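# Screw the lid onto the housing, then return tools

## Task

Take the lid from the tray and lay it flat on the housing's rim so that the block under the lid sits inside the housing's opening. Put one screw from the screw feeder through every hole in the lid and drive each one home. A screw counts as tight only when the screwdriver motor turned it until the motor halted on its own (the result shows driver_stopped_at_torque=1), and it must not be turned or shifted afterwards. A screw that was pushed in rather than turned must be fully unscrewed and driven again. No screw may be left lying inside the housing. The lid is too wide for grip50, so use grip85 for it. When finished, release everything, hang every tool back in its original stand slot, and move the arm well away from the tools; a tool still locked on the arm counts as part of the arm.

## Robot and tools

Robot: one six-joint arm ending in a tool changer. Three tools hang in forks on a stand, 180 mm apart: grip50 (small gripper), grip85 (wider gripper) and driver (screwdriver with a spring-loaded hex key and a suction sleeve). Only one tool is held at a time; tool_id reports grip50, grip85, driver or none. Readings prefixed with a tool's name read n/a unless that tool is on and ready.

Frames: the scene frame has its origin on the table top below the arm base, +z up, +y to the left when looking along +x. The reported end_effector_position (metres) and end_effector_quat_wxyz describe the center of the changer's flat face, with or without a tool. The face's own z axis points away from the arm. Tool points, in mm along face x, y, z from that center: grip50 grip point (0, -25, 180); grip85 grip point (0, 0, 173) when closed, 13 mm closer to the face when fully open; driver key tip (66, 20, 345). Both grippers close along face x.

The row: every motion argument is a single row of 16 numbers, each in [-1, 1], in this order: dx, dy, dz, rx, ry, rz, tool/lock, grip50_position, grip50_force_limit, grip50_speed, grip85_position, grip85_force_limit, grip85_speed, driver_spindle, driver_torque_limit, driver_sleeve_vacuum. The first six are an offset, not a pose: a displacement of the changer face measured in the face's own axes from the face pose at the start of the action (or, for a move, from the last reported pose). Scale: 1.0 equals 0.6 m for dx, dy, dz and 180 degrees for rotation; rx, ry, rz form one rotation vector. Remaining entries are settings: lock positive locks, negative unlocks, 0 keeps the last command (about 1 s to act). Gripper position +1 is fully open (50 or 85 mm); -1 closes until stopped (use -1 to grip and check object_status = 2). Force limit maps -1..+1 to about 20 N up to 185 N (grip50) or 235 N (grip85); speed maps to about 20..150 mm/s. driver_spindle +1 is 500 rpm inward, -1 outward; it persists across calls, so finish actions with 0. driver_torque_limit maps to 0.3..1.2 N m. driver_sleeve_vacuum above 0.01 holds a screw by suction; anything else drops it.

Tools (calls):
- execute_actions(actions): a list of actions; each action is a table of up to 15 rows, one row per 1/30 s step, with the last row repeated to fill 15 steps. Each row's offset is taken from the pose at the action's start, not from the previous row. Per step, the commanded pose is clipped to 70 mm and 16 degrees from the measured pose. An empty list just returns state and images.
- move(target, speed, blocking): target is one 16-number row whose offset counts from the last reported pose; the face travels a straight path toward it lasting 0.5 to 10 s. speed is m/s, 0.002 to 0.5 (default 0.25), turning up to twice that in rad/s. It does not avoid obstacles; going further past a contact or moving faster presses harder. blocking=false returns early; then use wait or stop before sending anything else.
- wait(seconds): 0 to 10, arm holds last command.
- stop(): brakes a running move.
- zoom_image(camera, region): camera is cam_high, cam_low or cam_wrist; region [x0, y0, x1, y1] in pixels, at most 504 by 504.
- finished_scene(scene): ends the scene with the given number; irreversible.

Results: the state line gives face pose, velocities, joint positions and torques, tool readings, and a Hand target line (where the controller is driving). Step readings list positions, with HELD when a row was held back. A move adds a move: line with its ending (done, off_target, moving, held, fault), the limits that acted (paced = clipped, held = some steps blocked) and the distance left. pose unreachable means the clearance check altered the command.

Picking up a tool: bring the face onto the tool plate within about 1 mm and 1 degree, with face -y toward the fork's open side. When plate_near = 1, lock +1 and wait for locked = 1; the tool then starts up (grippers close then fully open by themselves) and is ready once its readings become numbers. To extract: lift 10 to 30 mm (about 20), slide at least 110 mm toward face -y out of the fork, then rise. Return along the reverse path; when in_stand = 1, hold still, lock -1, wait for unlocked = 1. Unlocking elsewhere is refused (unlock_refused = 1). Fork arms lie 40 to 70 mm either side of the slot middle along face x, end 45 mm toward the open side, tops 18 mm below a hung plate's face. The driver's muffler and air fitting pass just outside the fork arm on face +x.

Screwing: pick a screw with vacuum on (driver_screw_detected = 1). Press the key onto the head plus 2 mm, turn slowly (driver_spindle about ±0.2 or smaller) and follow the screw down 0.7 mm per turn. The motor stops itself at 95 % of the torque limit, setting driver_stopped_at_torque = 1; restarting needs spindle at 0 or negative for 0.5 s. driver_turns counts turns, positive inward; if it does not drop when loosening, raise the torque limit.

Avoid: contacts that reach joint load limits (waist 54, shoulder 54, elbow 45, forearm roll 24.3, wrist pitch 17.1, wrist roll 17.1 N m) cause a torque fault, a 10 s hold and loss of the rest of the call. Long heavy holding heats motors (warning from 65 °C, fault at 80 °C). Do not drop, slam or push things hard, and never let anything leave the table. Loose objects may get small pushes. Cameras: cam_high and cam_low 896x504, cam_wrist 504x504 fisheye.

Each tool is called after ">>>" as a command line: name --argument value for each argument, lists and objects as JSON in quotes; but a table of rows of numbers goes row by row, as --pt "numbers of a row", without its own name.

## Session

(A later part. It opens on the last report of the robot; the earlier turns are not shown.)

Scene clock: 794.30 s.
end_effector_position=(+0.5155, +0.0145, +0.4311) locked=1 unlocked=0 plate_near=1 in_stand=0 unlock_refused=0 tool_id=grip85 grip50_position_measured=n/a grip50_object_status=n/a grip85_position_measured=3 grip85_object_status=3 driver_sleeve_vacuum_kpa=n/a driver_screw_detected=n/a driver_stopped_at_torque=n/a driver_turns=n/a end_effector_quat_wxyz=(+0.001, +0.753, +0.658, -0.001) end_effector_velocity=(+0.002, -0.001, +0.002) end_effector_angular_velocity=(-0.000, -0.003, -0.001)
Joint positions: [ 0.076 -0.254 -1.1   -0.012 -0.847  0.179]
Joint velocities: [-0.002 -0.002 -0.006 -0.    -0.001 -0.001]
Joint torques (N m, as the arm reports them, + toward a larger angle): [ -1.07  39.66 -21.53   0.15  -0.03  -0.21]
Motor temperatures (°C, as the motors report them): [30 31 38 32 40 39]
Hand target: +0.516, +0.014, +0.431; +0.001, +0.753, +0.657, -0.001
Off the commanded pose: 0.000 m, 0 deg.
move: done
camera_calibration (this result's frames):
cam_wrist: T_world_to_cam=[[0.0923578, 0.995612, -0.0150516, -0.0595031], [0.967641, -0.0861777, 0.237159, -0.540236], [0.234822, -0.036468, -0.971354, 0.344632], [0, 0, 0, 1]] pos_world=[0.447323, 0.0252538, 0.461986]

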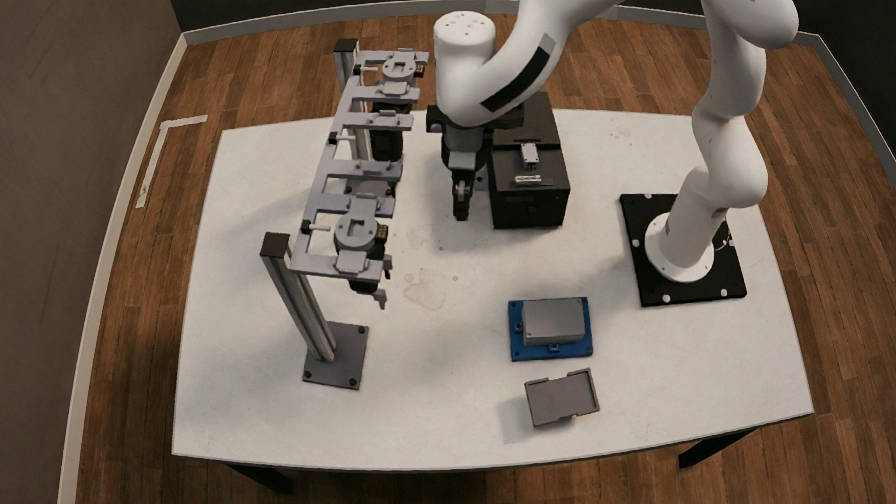

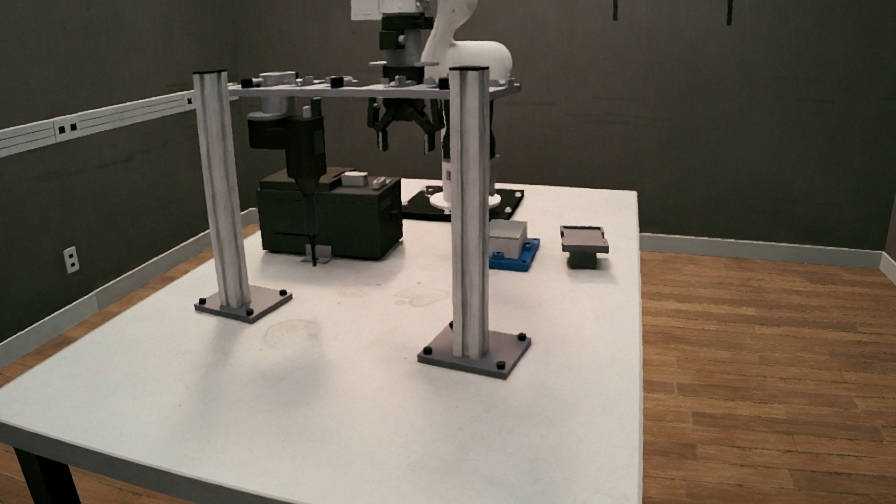

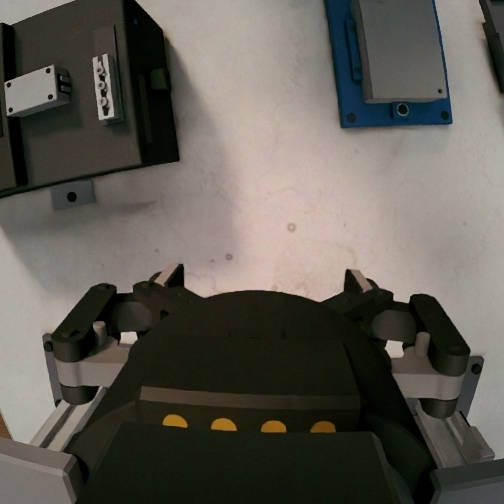

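>>> move --target '[-0.0007,0.2298,0,0,0,0.0008,0,0,0,0,1,0,0,0,0,0]' --speed 0.1

Scene clock: 802.43 s.
end_effector_position=(+0.6519, -0.0047, +0.4311) locked=1 unlocked=0 plate_near=1 in_stand=0 unlock_refused=0 tool_id=grip85 grip50_position_measured=n/a grip50_object_status=n/a grip85_position_measured=3 grip85_object_status=3 driver_sleeve_vacuum_kpa=n/a driver_screw_detected=n/a driver_stopped_at_torque=n/a driver_turns=n/a end_effector_quat_wxyz=(+0.001, +0.754, +0.657, -0.001) end_effector_velocity=(+0.001, -0.000, +0.000) end_effector_angular_velocity=(+0.001, -0.002, -0.000)
Joint positions: [ 0.039 -0.588 -1.557 -0.011 -0.97   0.143]
Joint velocities: [-0.    -0.003 -0.005  0.001 -0.    -0.   ]
Joint torques (N m, as the arm reports them, + toward a larger angle): [ -1.85  61.13 -22.13   0.18  -0.06  -0.27]
Motor temperatures (°C, as the motors report them): [30 31 38 32 40 39]
Hand target: +0.652, -0.005, +0.431; +0.001, +0.754, +0.657, -0.001
Off the commanded pose: 0.000 m, 0 deg.
move: done
camera_calibration (this result's frames):
cam_wrist: T_world_to_cam=[[0.094666, 0.995396, -0.0149866, -0.0545279], [0.967461, -0.0884401, 0.23706, -0.673676], [0.234643, -0.0369405, -0.971379, 0.31197], [0, 0, 0, 1]] pos_world=[0.583716, 0.0062212, 0.461926]

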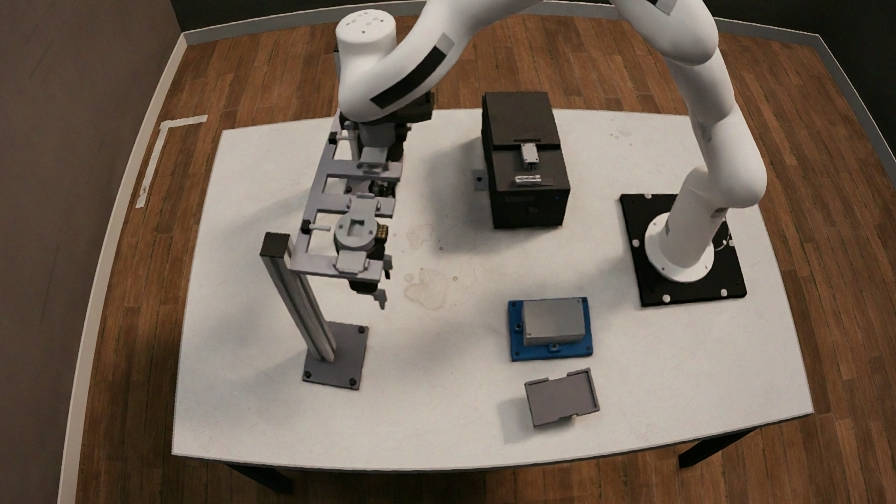

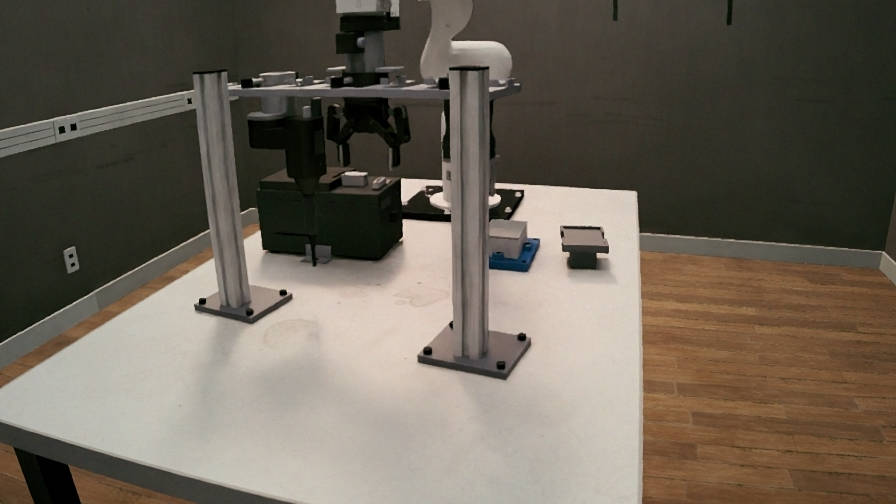

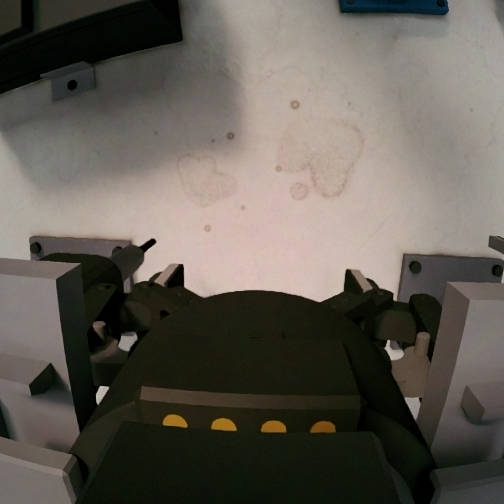

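>>> execute_actions --actions '[[[-0.0006,0.0003,0.01,0,0,0,0,0,0,0,1,0,0,0,0,0],[-0.0006,0.0003,0.01,0,0,0,0,0,0,0,1,0,0,0,0,0],[-0.0006,0.0003,0.01,0,0,0,0,0,0,0,1,0,0,0,0,0],[-0.0006,0.0003,0.02,0,0,0,0,0,0,0,1,0,0,0,0,0]],[[0,0,0.008,0,0,0,0,0,0,0,1,0,0,0,0,0]],[[0,0,0.0035,0,0,0,0,0,0,0,1,0,0,0,0,0]]]'

Scene clock: 810.10 s.
end_effector_position=(+0.6521, -0.0051, +0.4125) locked=1 unlocked=0 plate_near=1 in_stand=1 unlock_refused=0 tool_id=grip85 grip50_position_measured=n/a grip50_object_status=n/a grip85_position_measured=3 grip85_object_status=3 driver_sleeve_vacuum_kpa=n/a driver_screw_detected=n/a driver_stopped_at_torque=n/a driver_turns=n/a end_effector_quat_wxyz=(+0.001, +0.754, +0.657, -0.001) end_effector_velocity=(+0.000, +0.000, +0.000) end_effector_angular_velocity=(-0.001, -0.001, +0.001)
Joint positions: [ 0.038 -0.602 -1.536 -0.011 -0.934  0.143]
Joint velocities: [ 0.001  0.    -0.    -0.001  0.    -0.   ]
Joint torques (N m, as the arm reports them, + toward a larger angle): [ -0.38  59.38 -21.2   -0.08  -0.71  -0.37]
Motor temperatures (°C, as the motors report them): [30 31 38 32 39 39]
Hand target: +0.652, -0.005, +0.412; +0.001, +0.754, +0.657, -0.001
Off the commanded pose: 0.000 m, 0 deg.
Step readings (end_effector_position; steps 1 to 15: 1st action; 16 to 30: 2nd action; 31 to 45: 3rd action):
0: (+0.6521, -0.0047, +0.4310)
1: (+0.6521, -0.0047, +0.4310)
2: (+0.6522, -0.0047, +0.4304)
4: (+0.6521, -0.0049, +0.4274)
8: (+0.6518, -0.0051, +0.4201)
15: (+0.6521, -0.0051, +0.4192)
16: (+0.6521, -0.0051, +0.4192)
17: (+0.6521, -0.0051, +0.4187)
19: (+0.6522, -0.0051, +0.4163)
23: (+0.6522, -0.0051, +0.4146)
30: (+0.6521, -0.0051, +0.4145)
31: (+0.6521, -0.0051, +0.4145)
32: (+0.6521, -0.0051, +0.4143)
34: (+0.6521, -0.0051, +0.4132)
38: (+0.6521, -0.0051, +0.4125)
45: end_effector_position above
camera_calibration (this result's frames):
cam_wrist: T_world_to_cam=[[0.0948495, 0.99538, -0.0149398, -0.0544813], [0.967257, -0.0886001, 0.23783, -0.669731], [0.235408, -0.0370087, -0.971192, 0.293249], [0, 0, 0, 1]] pos_world=[0.583936, 0.00574412, 0.44327]

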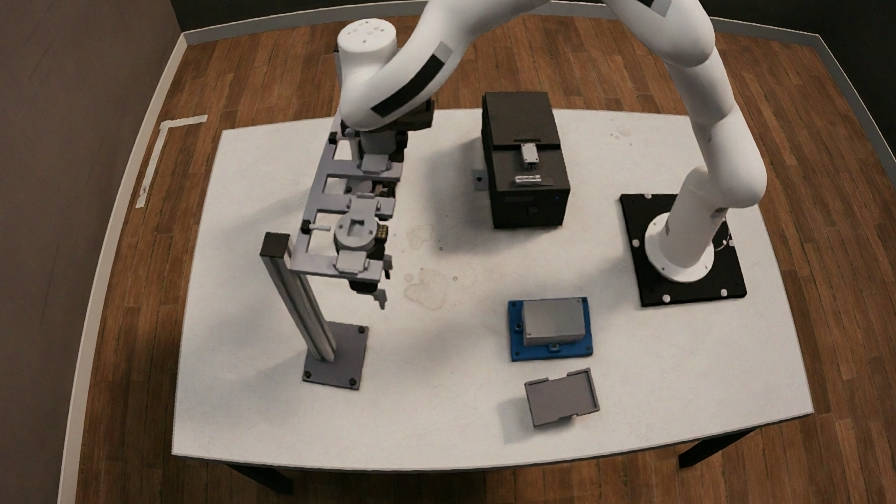

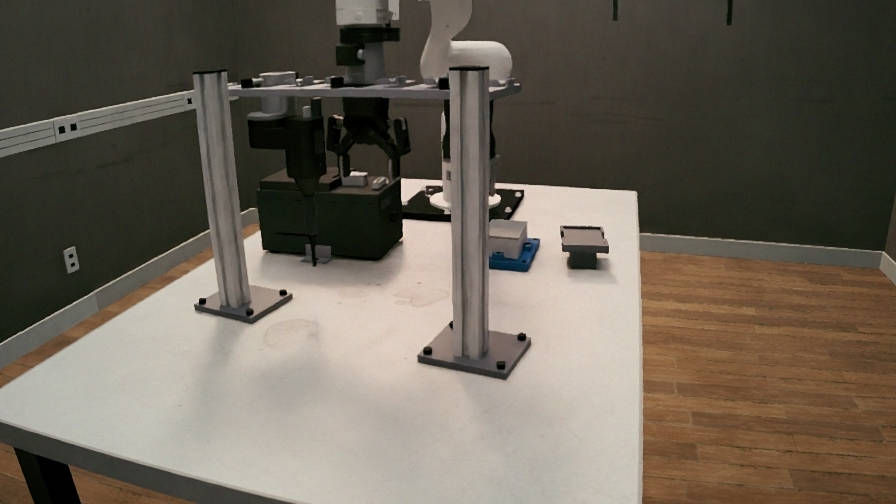

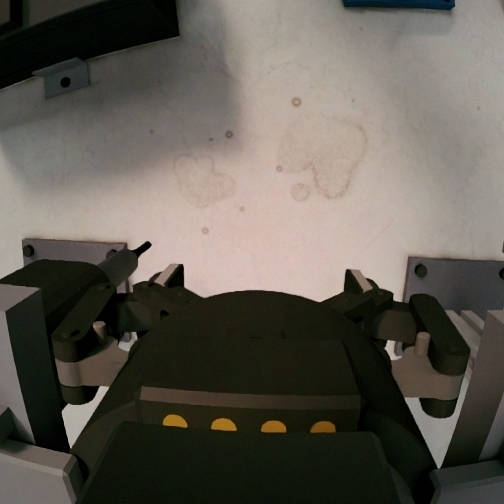

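in_stand=1. Lower 0.7 mm more and unlock.

>>> execute_actions --actions '[[[0,0,0.0012,0,0,0,0,0,0,0,1,0,0,0,0,0]],[[0,0,0,0,0,0,-1,0,0,0,1,0,0,0,0,0]],[[0,0,0,0,0,0,-1,0,0,0,1,0,0,0,0,0]],[[0,0,0,0,0,0,-1,0,0,0,1,0,0,0,0,0]]]'

Scene clock: 816.27 s.
end_effector_position=(+0.6521, -0.0052, +0.4118) locked=0 unlocked=1 plate_near=1 in_stand=1 unlock_refused=0 tool_id=none grip50_position_measured=n/a grip50_object_status=n/a grip85_position_measured=n/a grip85_object_status=n/a driver_sleeve_vacuum_kpa=n/a driver_screw_detected=n/a driver_stopped_at_torque=n/a driver_turns=n/a end_effector_quat_wxyz=(+0.001, +0.754, +0.657, -0.001) end_effector_velocity=(-0.000, -0.000, -0.001) end_effector_angular_velocity=(-0.000, +0.002, -0.000)
Joint positions: [ 0.038 -0.603 -1.535 -0.011 -0.933  0.142]
Joint velocities: [-0.    -0.     0.001 -0.    -0.001  0.   ]
Joint torques (N m, as the arm reports them, + toward a larger angle): [ -0.37  46.64 -16.4    0.84  -0.04  -0.25]
Motor temperatures (°C, as the motors report them): [30 31 38 32 39 39]
Hand target: +0.652, -0.005, +0.412; +0.001, +0.754, +0.657, -0.001
Off the commanded pose: 0.000 m, 0 deg.
Step readings (end_effector_position; steps 1 to 15: 1st action; 16 to 30: 2nd action; 31 to 45: 3rd action; 46 to 60: 4th action):
0: (+0.6521, -0.0051, +0.4124)
1: (+0.6521, -0.0051, +0.4124)
2: (+0.6521, -0.0051, +0.4124)
4: (+0.6521, -0.0051, +0.4122)
8: (+0.6521, -0.0051, +0.4122)
15: (+0.6521, -0.0051, +0.4121)
16: (+0.6520, -0.0051, +0.4118)
17: (+0.6521, -0.0051, +0.4119)
19: (+0.6521, -0.0052, +0.4119)
23: (+0.6520, -0.0052, +0.4118)
30: (+0.6521, -0.0052, +0.4118)
31: (+0.6521, -0.0052, +0.4118)
32: (+0.6521, -0.0052, +0.4118)
34: (+0.6521, -0.0052, +0.4118)
38: (+0.6521, -0.0052, +0.4118)
45: (+0.6521, -0.0052, +0.4118)
46: (+0.6521, -0.0052, +0.4118)
47: (+0.6521, -0.0052, +0.4118)
49: (+0.6521, -0.0052, +0.4118)
53: (+0.6521, -0.0052, +0.4118)
60: end_effector_position above
camera_calibration (this result's frames):
cam_wrist: T_world_to_cam=[[0.0946606, 0.995396, -0.0150609, -0.0542681], [0.967374, -0.0884033, 0.237429, -0.669405], [0.235005, -0.0370448, -0.971288, 0.292951], [0, 0, 0, 1]] pos_world=[0.583857, 0.00569288, 0.442659]

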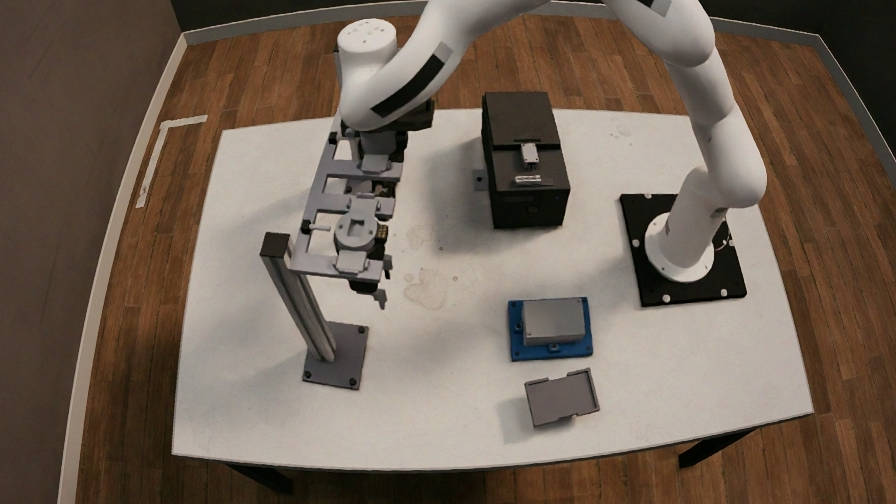

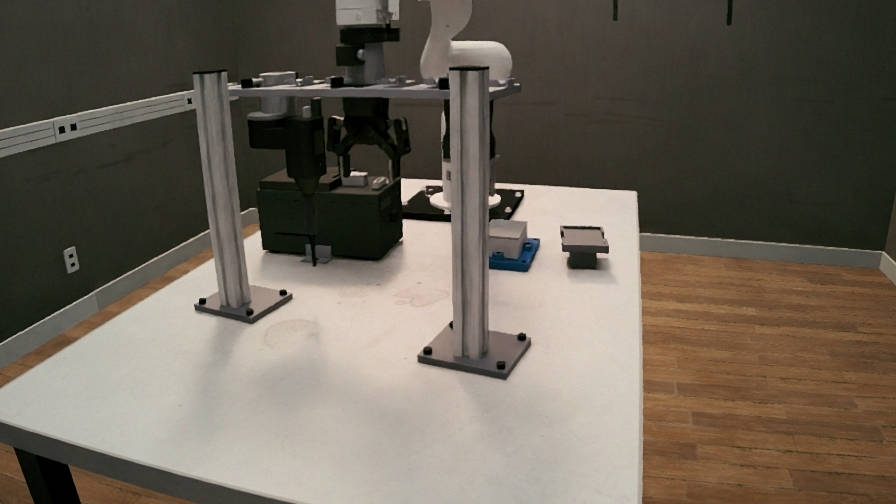

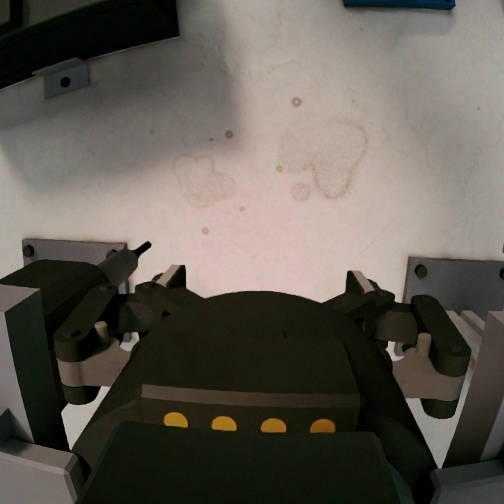

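>>> move --target '[0,0,-0.07,0,0,0,0,0,0,0,0,0,0,0,0,0]' --speed 0.1

>>> move --target '[-0.3,0,0,0,0,0,0,0,0,0,0,0,0,0,0,0]' --speed 0.2

>>> zoom_image --camera "cam_low" --region '[220, 20, 340, 120]'

Scene clock: 827.67 s.
end_effector_position=(+0.6521, -0.0050, +0.4535) locked=0 unlocked=1 plate_near=0 in_stand=0 unlock_refused=0 tool_id=none grip50_position_measured=n/a grip50_object_status=n/a grip85_position_measured=n/a grip85_object_status=n/a driver_sleeve_vacuum_kpa=n/a driver_screw_detected=n/a driver_stopped_at_torque=n/a driver_turns=n/a end_effector_quat_wxyz=(+0.001, +0.754, +0.657, -0.001) end_effector_velocity=(+0.000, +0.000, +0.001) end_effector_angular_velocity=(-0.000, -0.001, -0.000)
Joint positions: [ 0.038 -0.574 -1.587 -0.011 -1.015  0.142]
Joint velocities: [ 0.     0.    -0.001 -0.    -0.     0.   ]
Joint torques (N m, as the arm reports them, + toward a larger angle): [ -2.29  48.52 -17.47  -0.02  -0.06  -0.4 ]
Motor temperatures (°C, as the motors report them): [30 31 38 32 39 39]
Hand target: +0.652, -0.005, +0.454; +0.001, +0.754, +0.657, -0.001
Off the commanded pose: 0.000 m, 0 deg.
move: done
camera_calibration (this result's frames):
cam_wrist: T_world_to_cam=[[0.0945327, 0.995408, -0.0150202, -0.0537752], [0.967464, -0.0883011, 0.2371, -0.679203], [0.234685, -0.0369452, -0.971369, 0.333722], [0, 0, 0, 1]] pos_world=[0.583868, 0.00588337, 0.484399]

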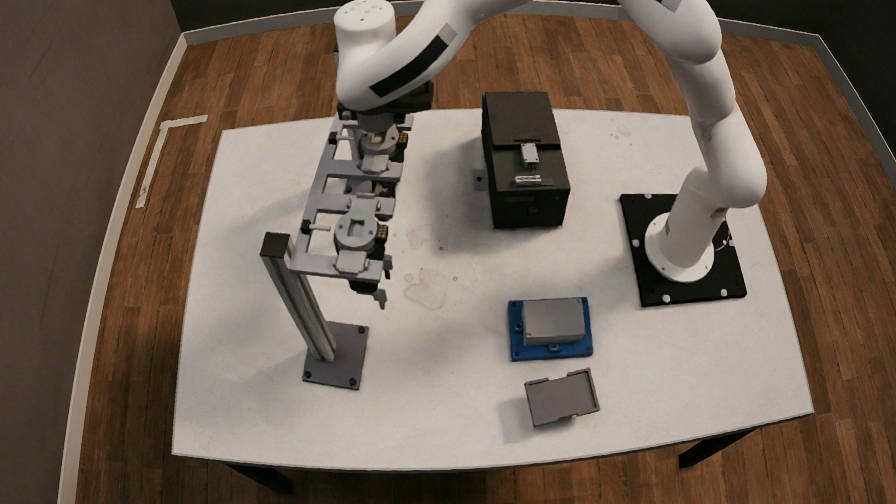

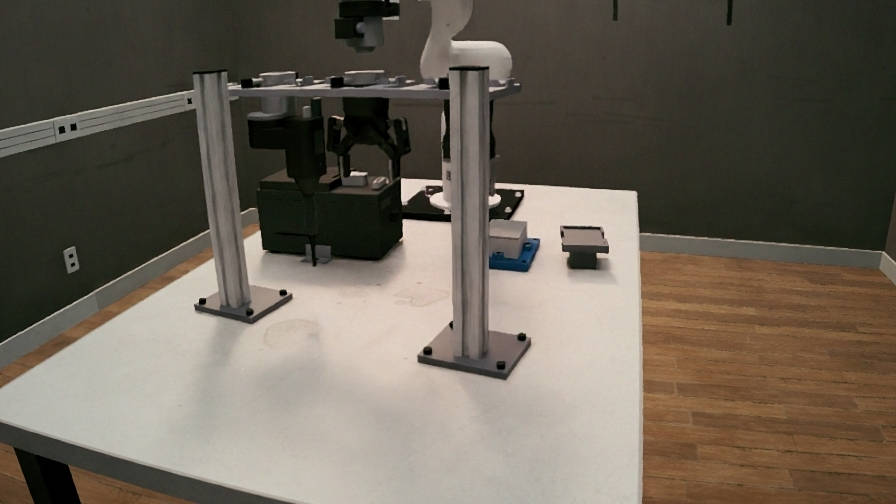

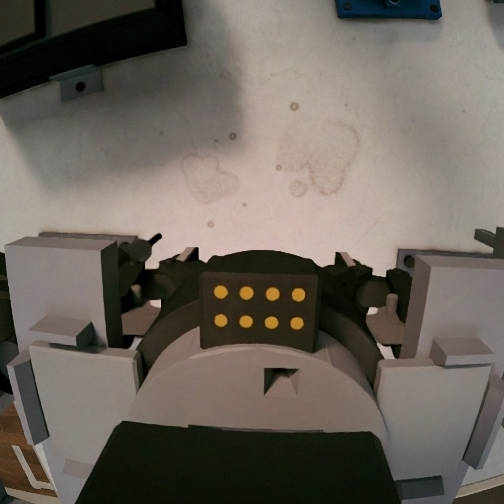

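Scene clock: 829.00 s.
end_effector_position=(+0.6272, -0.1829, +0.4544) locked=0 unlocked=1 plate_near=0 in_stand=0 unlock_refused=0 tool_id=none grip50_position_measured=n/a grip50_object_status=n/a grip85_position_measured=n/a grip85_object_status=n/a driver_sleeve_vacuum_kpa=n/a driver_screw_detected=n/a driver_stopped_at_torque=n/a driver_turns=n/a end_effector_quat_wxyz=(+0.001, +0.754, +0.657, -0.001) end_effector_velocity=(+0.000, -0.001, +0.000) end_effector_angular_velocity=(+0.000, +0.000, +0.001)
Joint positions: [-0.238 -0.573 -1.59  -0.011 -1.016 -0.134]
Joint velocities: [-0.001 -0.001 -0.001  0.    -0.001 -0.002]
Joint torques (N m, as the arm reports them, + toward a larger angle): [ -0.84  47.88 -17.72   0.4   -0.06  -0.23]
Motor temperatures (°C, as the motors report them): [30 31 38 32 39 39]
Hand target: +0.627, -0.183, +0.454; +0.001, +0.754, +0.657, -0.001
Off the commanded pose: 0.000 m, 0 deg.
move: done
camera_calibration (this result's frames):
cam_wrist: T_world_to_cam=[[0.0942471, 0.99543, -0.0154036, 0.126092], [0.96741, -0.0879197, 0.23746, -0.671105], [0.235021, -0.0372815, -0.971275, 0.333493], [0, 0, 0, 1]] pos_world=[0.558973, -0.172086, 0.485216]

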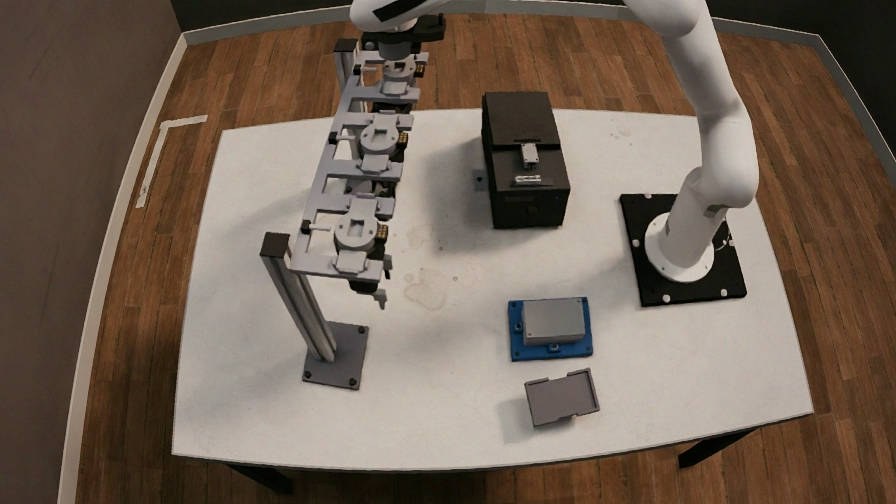

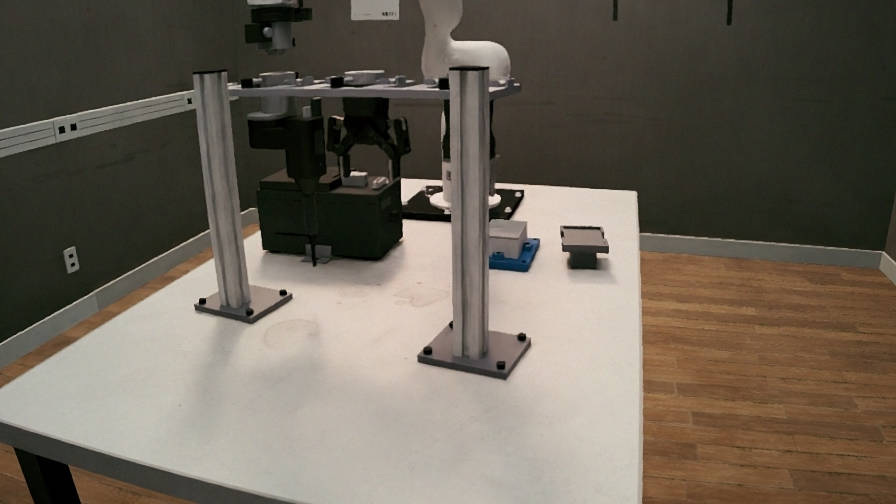

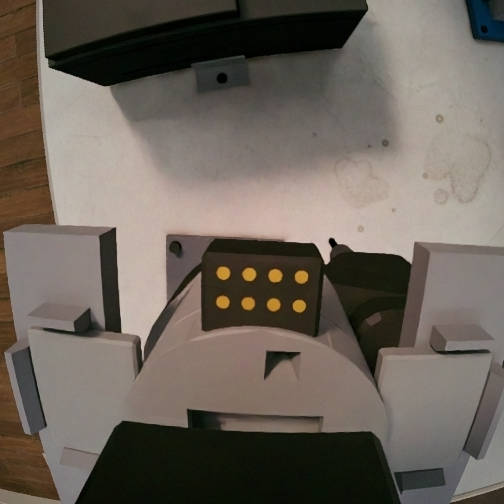

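Region (220, 20, 340, 120) of cam_low's 896x504 image, scaled by 4.200, with more detail than that image has.

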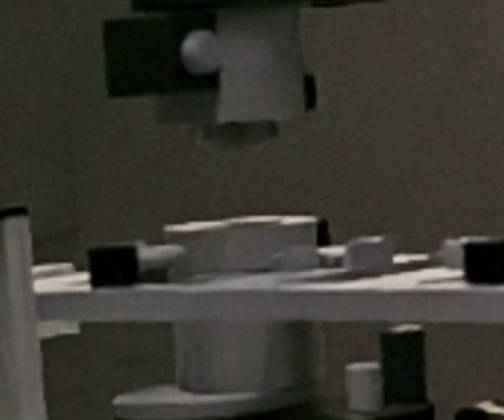

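>>> execute_actions --actions '[[[0.0009,-0.0055,0.0015,0,0,0,0,0,0,0,0,0,0,0,0,0]]]'

Scene clock: 841.27 s.
end_effector_position=(+0.6240, -0.1820, +0.4535) locked=0 unlocked=1 plate_near=0 in_stand=0 unlock_refused=0 tool_id=none grip50_position_measured=n/a grip50_object_status=n/a grip85_position_measured=n/a grip85_object_status=n/a driver_sleeve_vacuum_kpa=n/a driver_screw_detected=n/a driver_stopped_at_torque=n/a driver_turns=n/a end_effector_quat_wxyz=(+0.001, +0.754, +0.657, -0.001) end_effector_velocity=(-0.000, +0.000, +0.000) end_effector_angular_velocity=(+0.001, +0.000, +0.000)
Joint positions: [-0.238 -0.564 -1.576 -0.011 -1.01  -0.134]
Joint velocities: [ 0.     0.     0.     0.001 -0.    -0.001]
Joint torques (N m, as the arm reports them, + toward a larger angle): [ -1.98  47.57 -17.73  -0.04  -0.05  -0.24]
Motor temperatures (°C, as the motors report them): [30 31 38 32 39 39]
Hand target: +0.624, -0.182, +0.453; +0.001, +0.754, +0.657, -0.001
Off the commanded pose: 0.000 m, 0 deg.
Step readings (end_effector_position):
0: (+0.6271, -0.1833, +0.4544)
1: (+0.6271, -0.1833, +0.4544)
2: (+0.6267, -0.1831, +0.4542)
4: (+0.6251, -0.1824, +0.4538)
8: (+0.6241, -0.1820, +0.4536)
15: end_effector_position above
camera_calibration (this result's frames):
cam_wrist: T_world_to_cam=[[0.094259, 0.995428, -0.0154109, 0.125397], [0.967406, -0.087929, 0.237473, -0.667732], [0.235032, -0.0372925, -0.971272, 0.333393], [0, 0, 0, 1]] pos_world=[0.55579, -0.171104, 0.484316]

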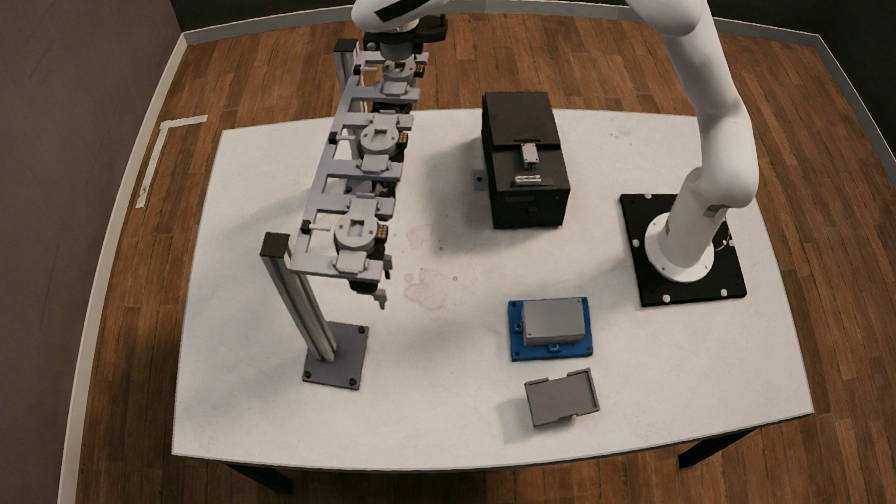

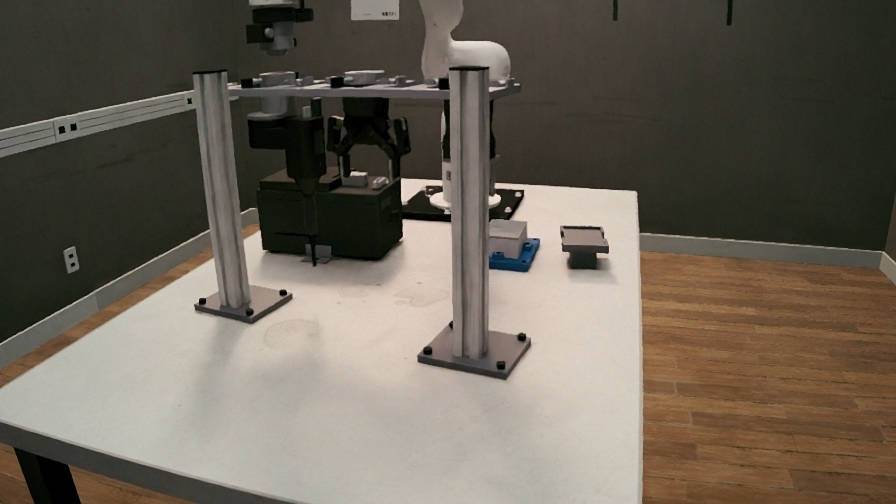

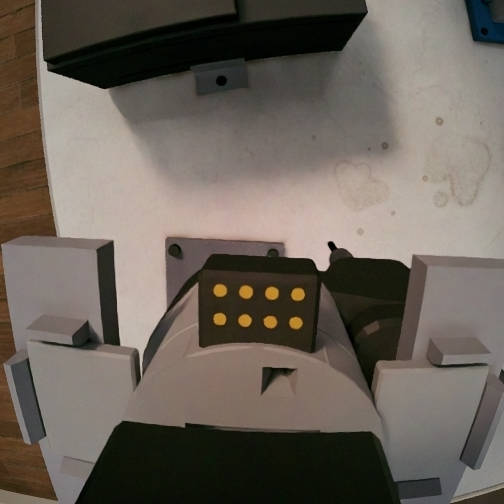

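>>> execute_actions --actions '[[[0.0003,0,0.015,0,0,0,0,0,0,0,0,0,0,0,0,0],[0.0003,0,0.015,0,0,0,0,0,0,0,0,0,0,0,0,0],[0.0003,0,0.03,0,0,0,0,0,0,0,0,0,0,0,0,0],[0.0003,0,0.03,0,0,0,0,0,0,0,0,0,0,0,0,0],[0.0003,0,0.045,0,0,0,0,0,0,0,0,0,0,0,0,0]],[[0,0,0.006,0,0,0,0,0,0,0,0,0,0,0,0,0]],[[0,0,0.004,0,0,0,0,0,0,0,0,0,0,0,0,0]]]'

Scene clock: 851.90 s.
end_effector_position=(+0.6240, -0.1820, +0.4208) locked=0 unlocked=1 plate_near=0 in_stand=0 unlock_refused=0 tool_id=none grip50_position_measured=n/a grip50_object_status=n/a grip85_position_measured=n/a grip85_object_status=n/a driver_sleeve_vacuum_kpa=n/a driver_screw_detected=n/a driver_stopped_at_torque=n/a driver_turns=n/a end_effector_quat_wxyz=(+0.001, +0.754, +0.657, -0.001) end_effector_velocity=(+0.000, +0.001, +0.000) end_effector_angular_velocity=(+0.001, +0.001, +0.001)
Joint positions: [-0.238 -0.587 -1.534 -0.012 -0.945 -0.133]
Joint velocities: [ 0.001 -0.    -0.     0.    -0.001 -0.   ]
Joint torques (N m, as the arm reports them, + toward a larger angle): [ -1.63  48.11 -17.34  -0.01  -0.05  -0.35]
Motor temperatures (°C, as the motors report them): [30 31 38 32 39 39]
Hand target: +0.624, -0.182, +0.421; +0.001, +0.754, +0.657, -0.001
Off the commanded pose: 0.000 m, 0 deg.
Step readings (end_effector_position; steps 1 to 15: 1st action; 16 to 30: 2nd action; 31 to 45: 3rd action):
0: (+0.6240, -0.1820, +0.4535)
1: (+0.6240, -0.1820, +0.4535)
2: (+0.6241, -0.1820, +0.4526)
4: (+0.6241, -0.1819, +0.4472)
8: (+0.6235, -0.1818, +0.4309)
15: (+0.6240, -0.1819, +0.4268)
16: (+0.6240, -0.1819, +0.4267)
17: (+0.6241, -0.1820, +0.4264)
19: (+0.6240, -0.1819, +0.4246)
23: (+0.6240, -0.1819, +0.4233)
30: (+0.6240, -0.1819, +0.4232)
31: (+0.6240, -0.1819, +0.4232)
32: (+0.6241, -0.1820, +0.4229)
34: (+0.6240, -0.1820, +0.4217)
38: (+0.6240, -0.1820, +0.4208)
45: end_effector_position above
camera_calibration (this result's frames):
cam_wrist: T_world_to_cam=[[0.0943611, 0.995417, -0.01553, 0.124873], [0.967317, -0.087987, 0.237817, -0.660104], [0.23536, -0.037463, -0.971186, 0.301389], [0, 0, 0, 1]] pos_world=[0.555811, -0.17109, 0.451628]

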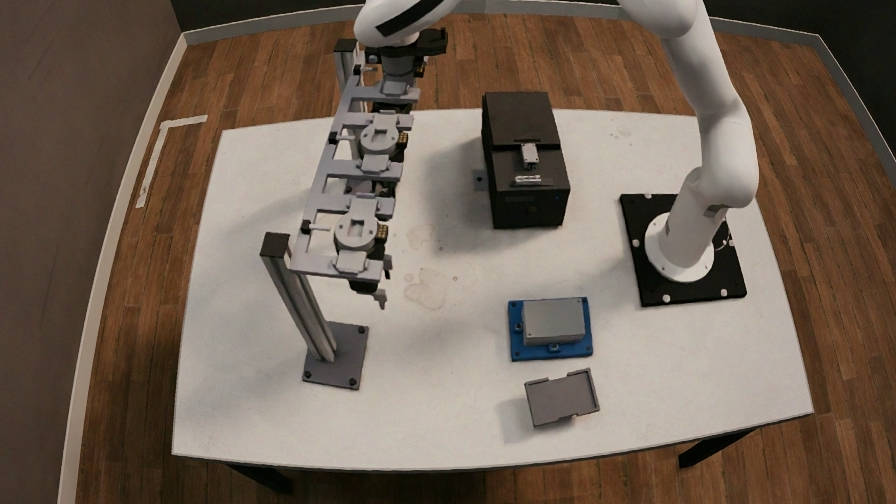

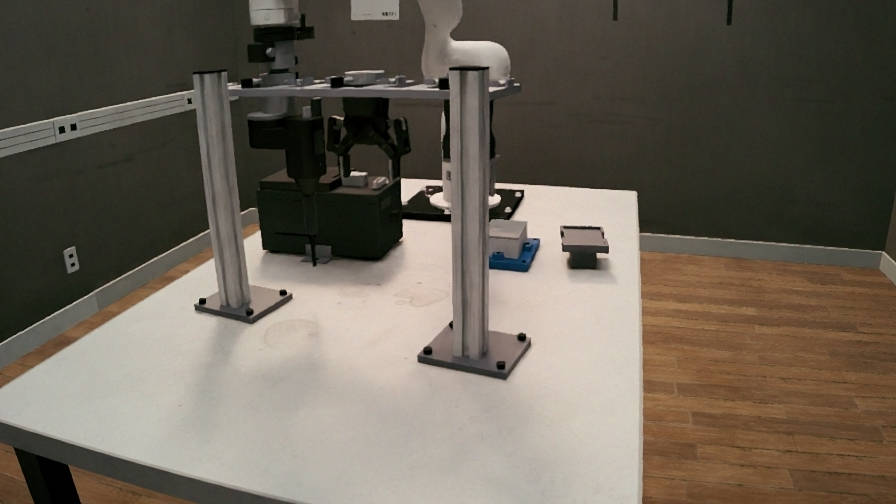

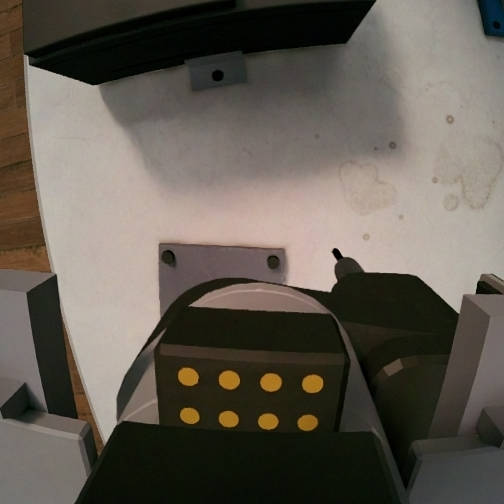

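>>> execute_actions --actions '[[[0,0,0.004,0,0,0,0,0,0,0,0,0,0,0,0,0]],[[0,0,0.004,0,0,0,0,0,0,0,0,0,0,0,0,0]]]'

Scene clock: 883.40 s.
end_effector_position=(+0.6240, -0.1822, +0.4162) locked=0 unlocked=1 plate_near=0 in_stand=0 unlock_refused=0 tool_id=none grip50_position_measured=n/a grip50_object_status=n/a grip85_position_measured=n/a grip85_object_status=n/a driver_sleeve_vacuum_kpa=n/a driver_screw_detected=n/a driver_stopped_at_torque=n/a driver_turns=n/a end_effector_quat_wxyz=(+0.002, +0.754, +0.657, -0.001) end_effector_velocity=(+0.000, -0.000, +0.001) end_effector_angular_velocity=(-0.001, -0.002, -0.000)
Joint positions: [-0.238 -0.59  -1.529 -0.012 -0.936 -0.133]
Joint velocities: [-0.001  0.    -0.001  0.     0.001 -0.001]
Joint torques (N m, as the arm reports them, + toward a larger angle): [  3.53  44.91 -16.61   0.69  -0.06  -0.45]
Motor temperatures (°C, as the motors report them): [30 31 38 32 39 39]
Hand target: +0.624, -0.182, +0.416; +0.001, +0.754, +0.657, -0.001
Off the commanded pose: 0.000 m, 0 deg.
Step readings (end_effector_position; steps 1 to 15: 1st action; 16 to 30: 2nd action):
0: (+0.6240, -0.1820, +0.4208)
1: (+0.6240, -0.1820, +0.4208)
2: (+0.6241, -0.1820, +0.4205)
4: (+0.6240, -0.1820, +0.4193)
8: (+0.6240, -0.1820, +0.4184)
15: (+0.6240, -0.1820, +0.4185)
16: (+0.6240, -0.1820, +0.4184)
17: (+0.6241, -0.1820, +0.4182)
19: (+0.6240, -0.1820, +0.4169)
23: (+0.6240, -0.1822, +0.4162)
30: end_effector_position above
camera_calibration (this result's frames):
cam_wrist: T_world_to_cam=[[0.094613, 0.995391, -0.0156788, 0.124889], [0.967222, -0.0881847, 0.238127, -0.659127], [0.235647, -0.0376947, -0.971108, 0.296637], [0, 0, 0, 1]] pos_world=[0.555805, -0.171256, 0.446981]

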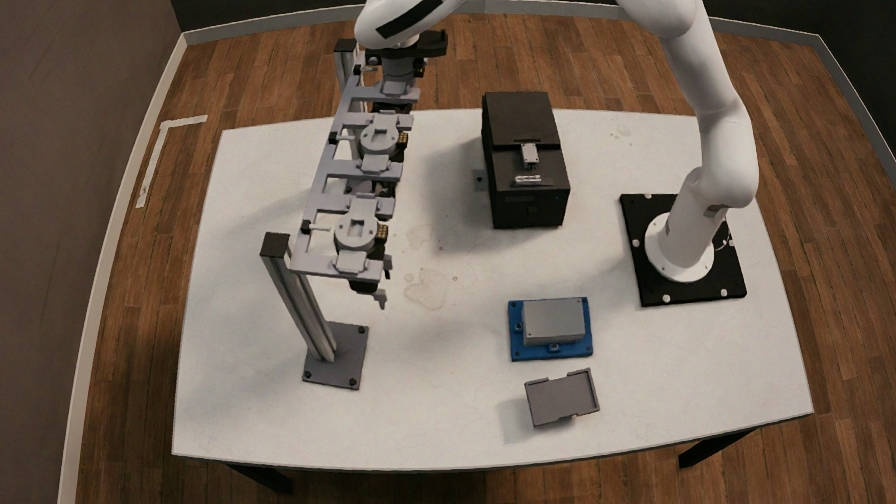

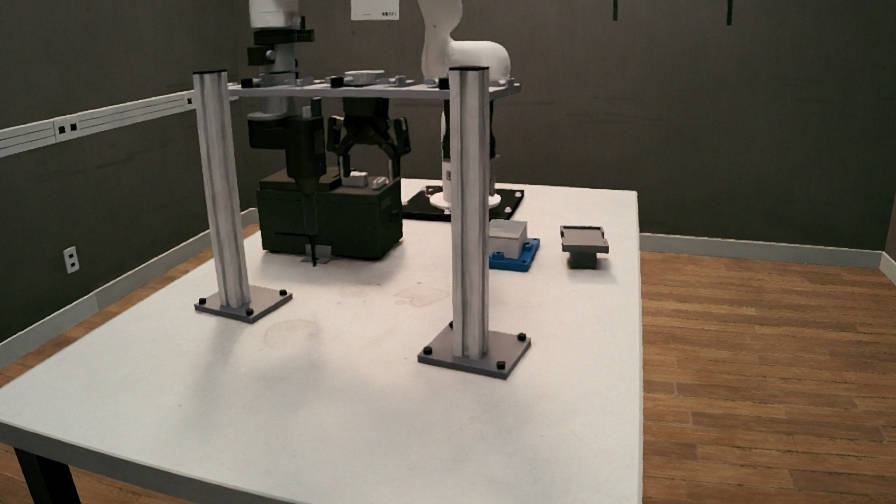

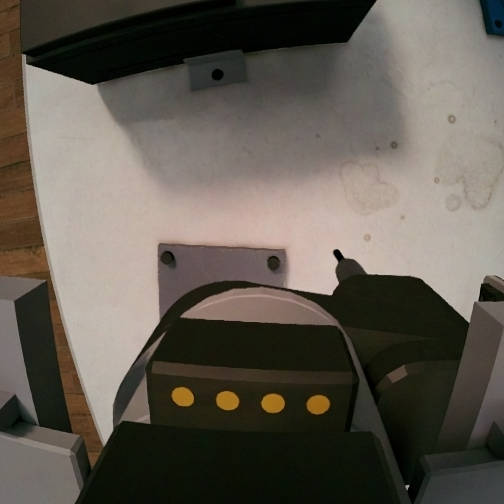

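>>> execute_actions --actions '[[[0,0,0.004,0,0,0,0,0,0,0,0,0,0,0,0,0]],[[0,0,0.003,0,0,0,0,0,0,0,0,0,0,0,0,0]]]'

Scene clock: 890.00 s.
end_effector_position=(+0.6241, -0.1822, +0.4122) locked=0 unlocked=1 plate_near=1 in_stand=1 unlock_refused=0 tool_id=none grip50_position_measured=n/a grip50_object_status=n/a grip85_position_measured=n/a grip85_object_status=n/a driver_sleeve_vacuum_kpa=n/a driver_screw_detected=n/a driver_stopped_at_torque=n/a driver_turns=n/a end_effector_quat_wxyz=(+0.002, +0.754, +0.657, -0.001) end_effector_velocity=(-0.001, +0.000, -0.001) end_effector_angular_velocity=(+0.001, +0.003, +0.001)
Joint positions: [-0.238 -0.593 -1.524 -0.012 -0.928 -0.133]
Joint velocities: [-0.    -0.001  0.001  0.    -0.002 -0.001]
Joint torques (N m, as the arm reports them, + toward a larger angle): [  2.26  41.49 -15.21   0.52  -0.39  -0.74]
Motor temperatures (°C, as the motors report them): [30 31 38 32 39 39]
Hand target: +0.624, -0.182, +0.412; +0.002, +0.754, +0.657, -0.001
Off the commanded pose: 0.000 m, 0 deg.
Step readings (end_effector_position; steps 1 to 15: 1st action; 16 to 30: 2nd action):
0: (+0.6240, -0.1820, +0.4160)
1: (+0.6240, -0.1820, +0.4160)
2: (+0.6240, -0.1820, +0.4158)
4: (+0.6240, -0.1822, +0.4148)
8: (+0.6240, -0.1822, +0.4139)
15: (+0.6240, -0.1822, +0.4138)
16: (+0.6240, -0.1822, +0.4138)
17: (+0.6240, -0.1822, +0.4136)
19: (+0.6240, -0.1822, +0.4127)
23: (+0.6241, -0.1822, +0.4124)
30: end_effector_position above
camera_calibration (this result's frames):
cam_wrist: T_world_to_cam=[[0.0947251, 0.995379, -0.0157495, 0.12481], [0.967105, -0.0882595, 0.238576, -0.658373], [0.236084, -0.0378306, -0.970996, 0.292415], [0, 0, 0, 1]] pos_world=[0.555859, -0.171278, 0.442972]

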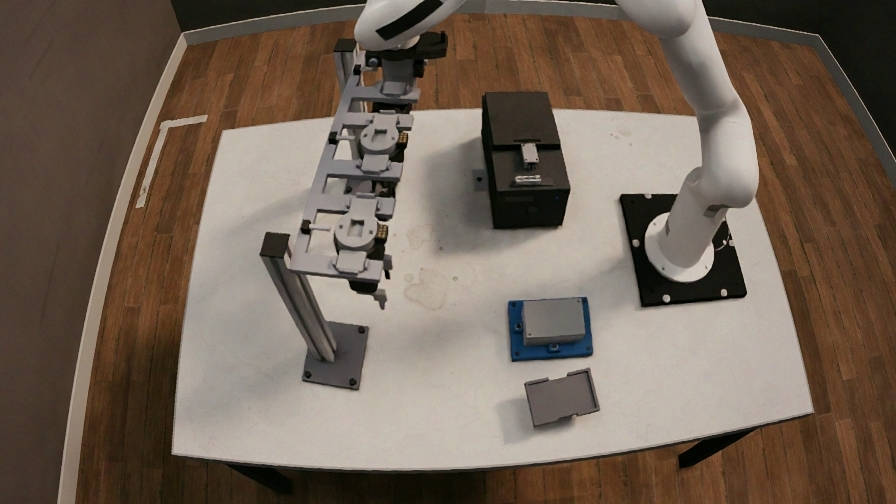

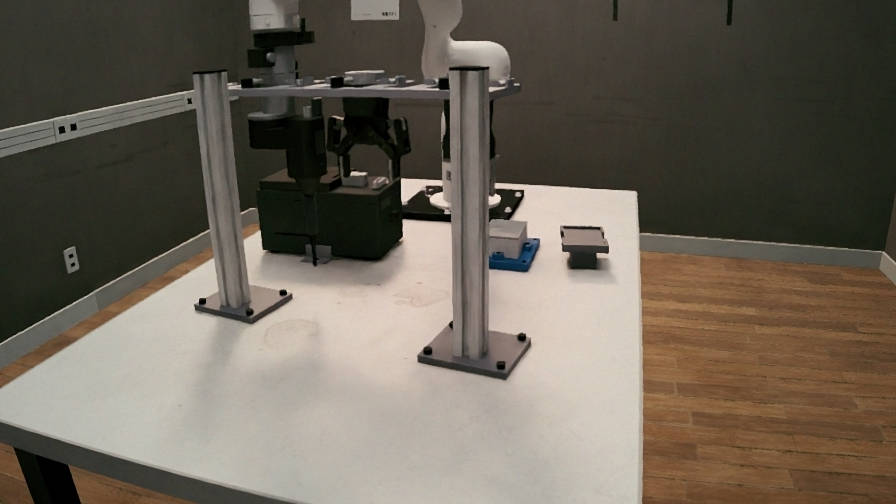

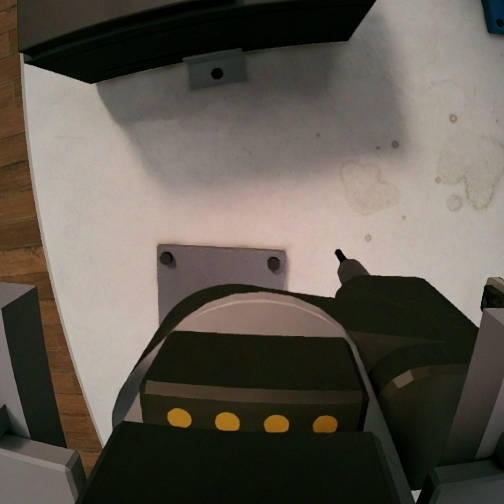

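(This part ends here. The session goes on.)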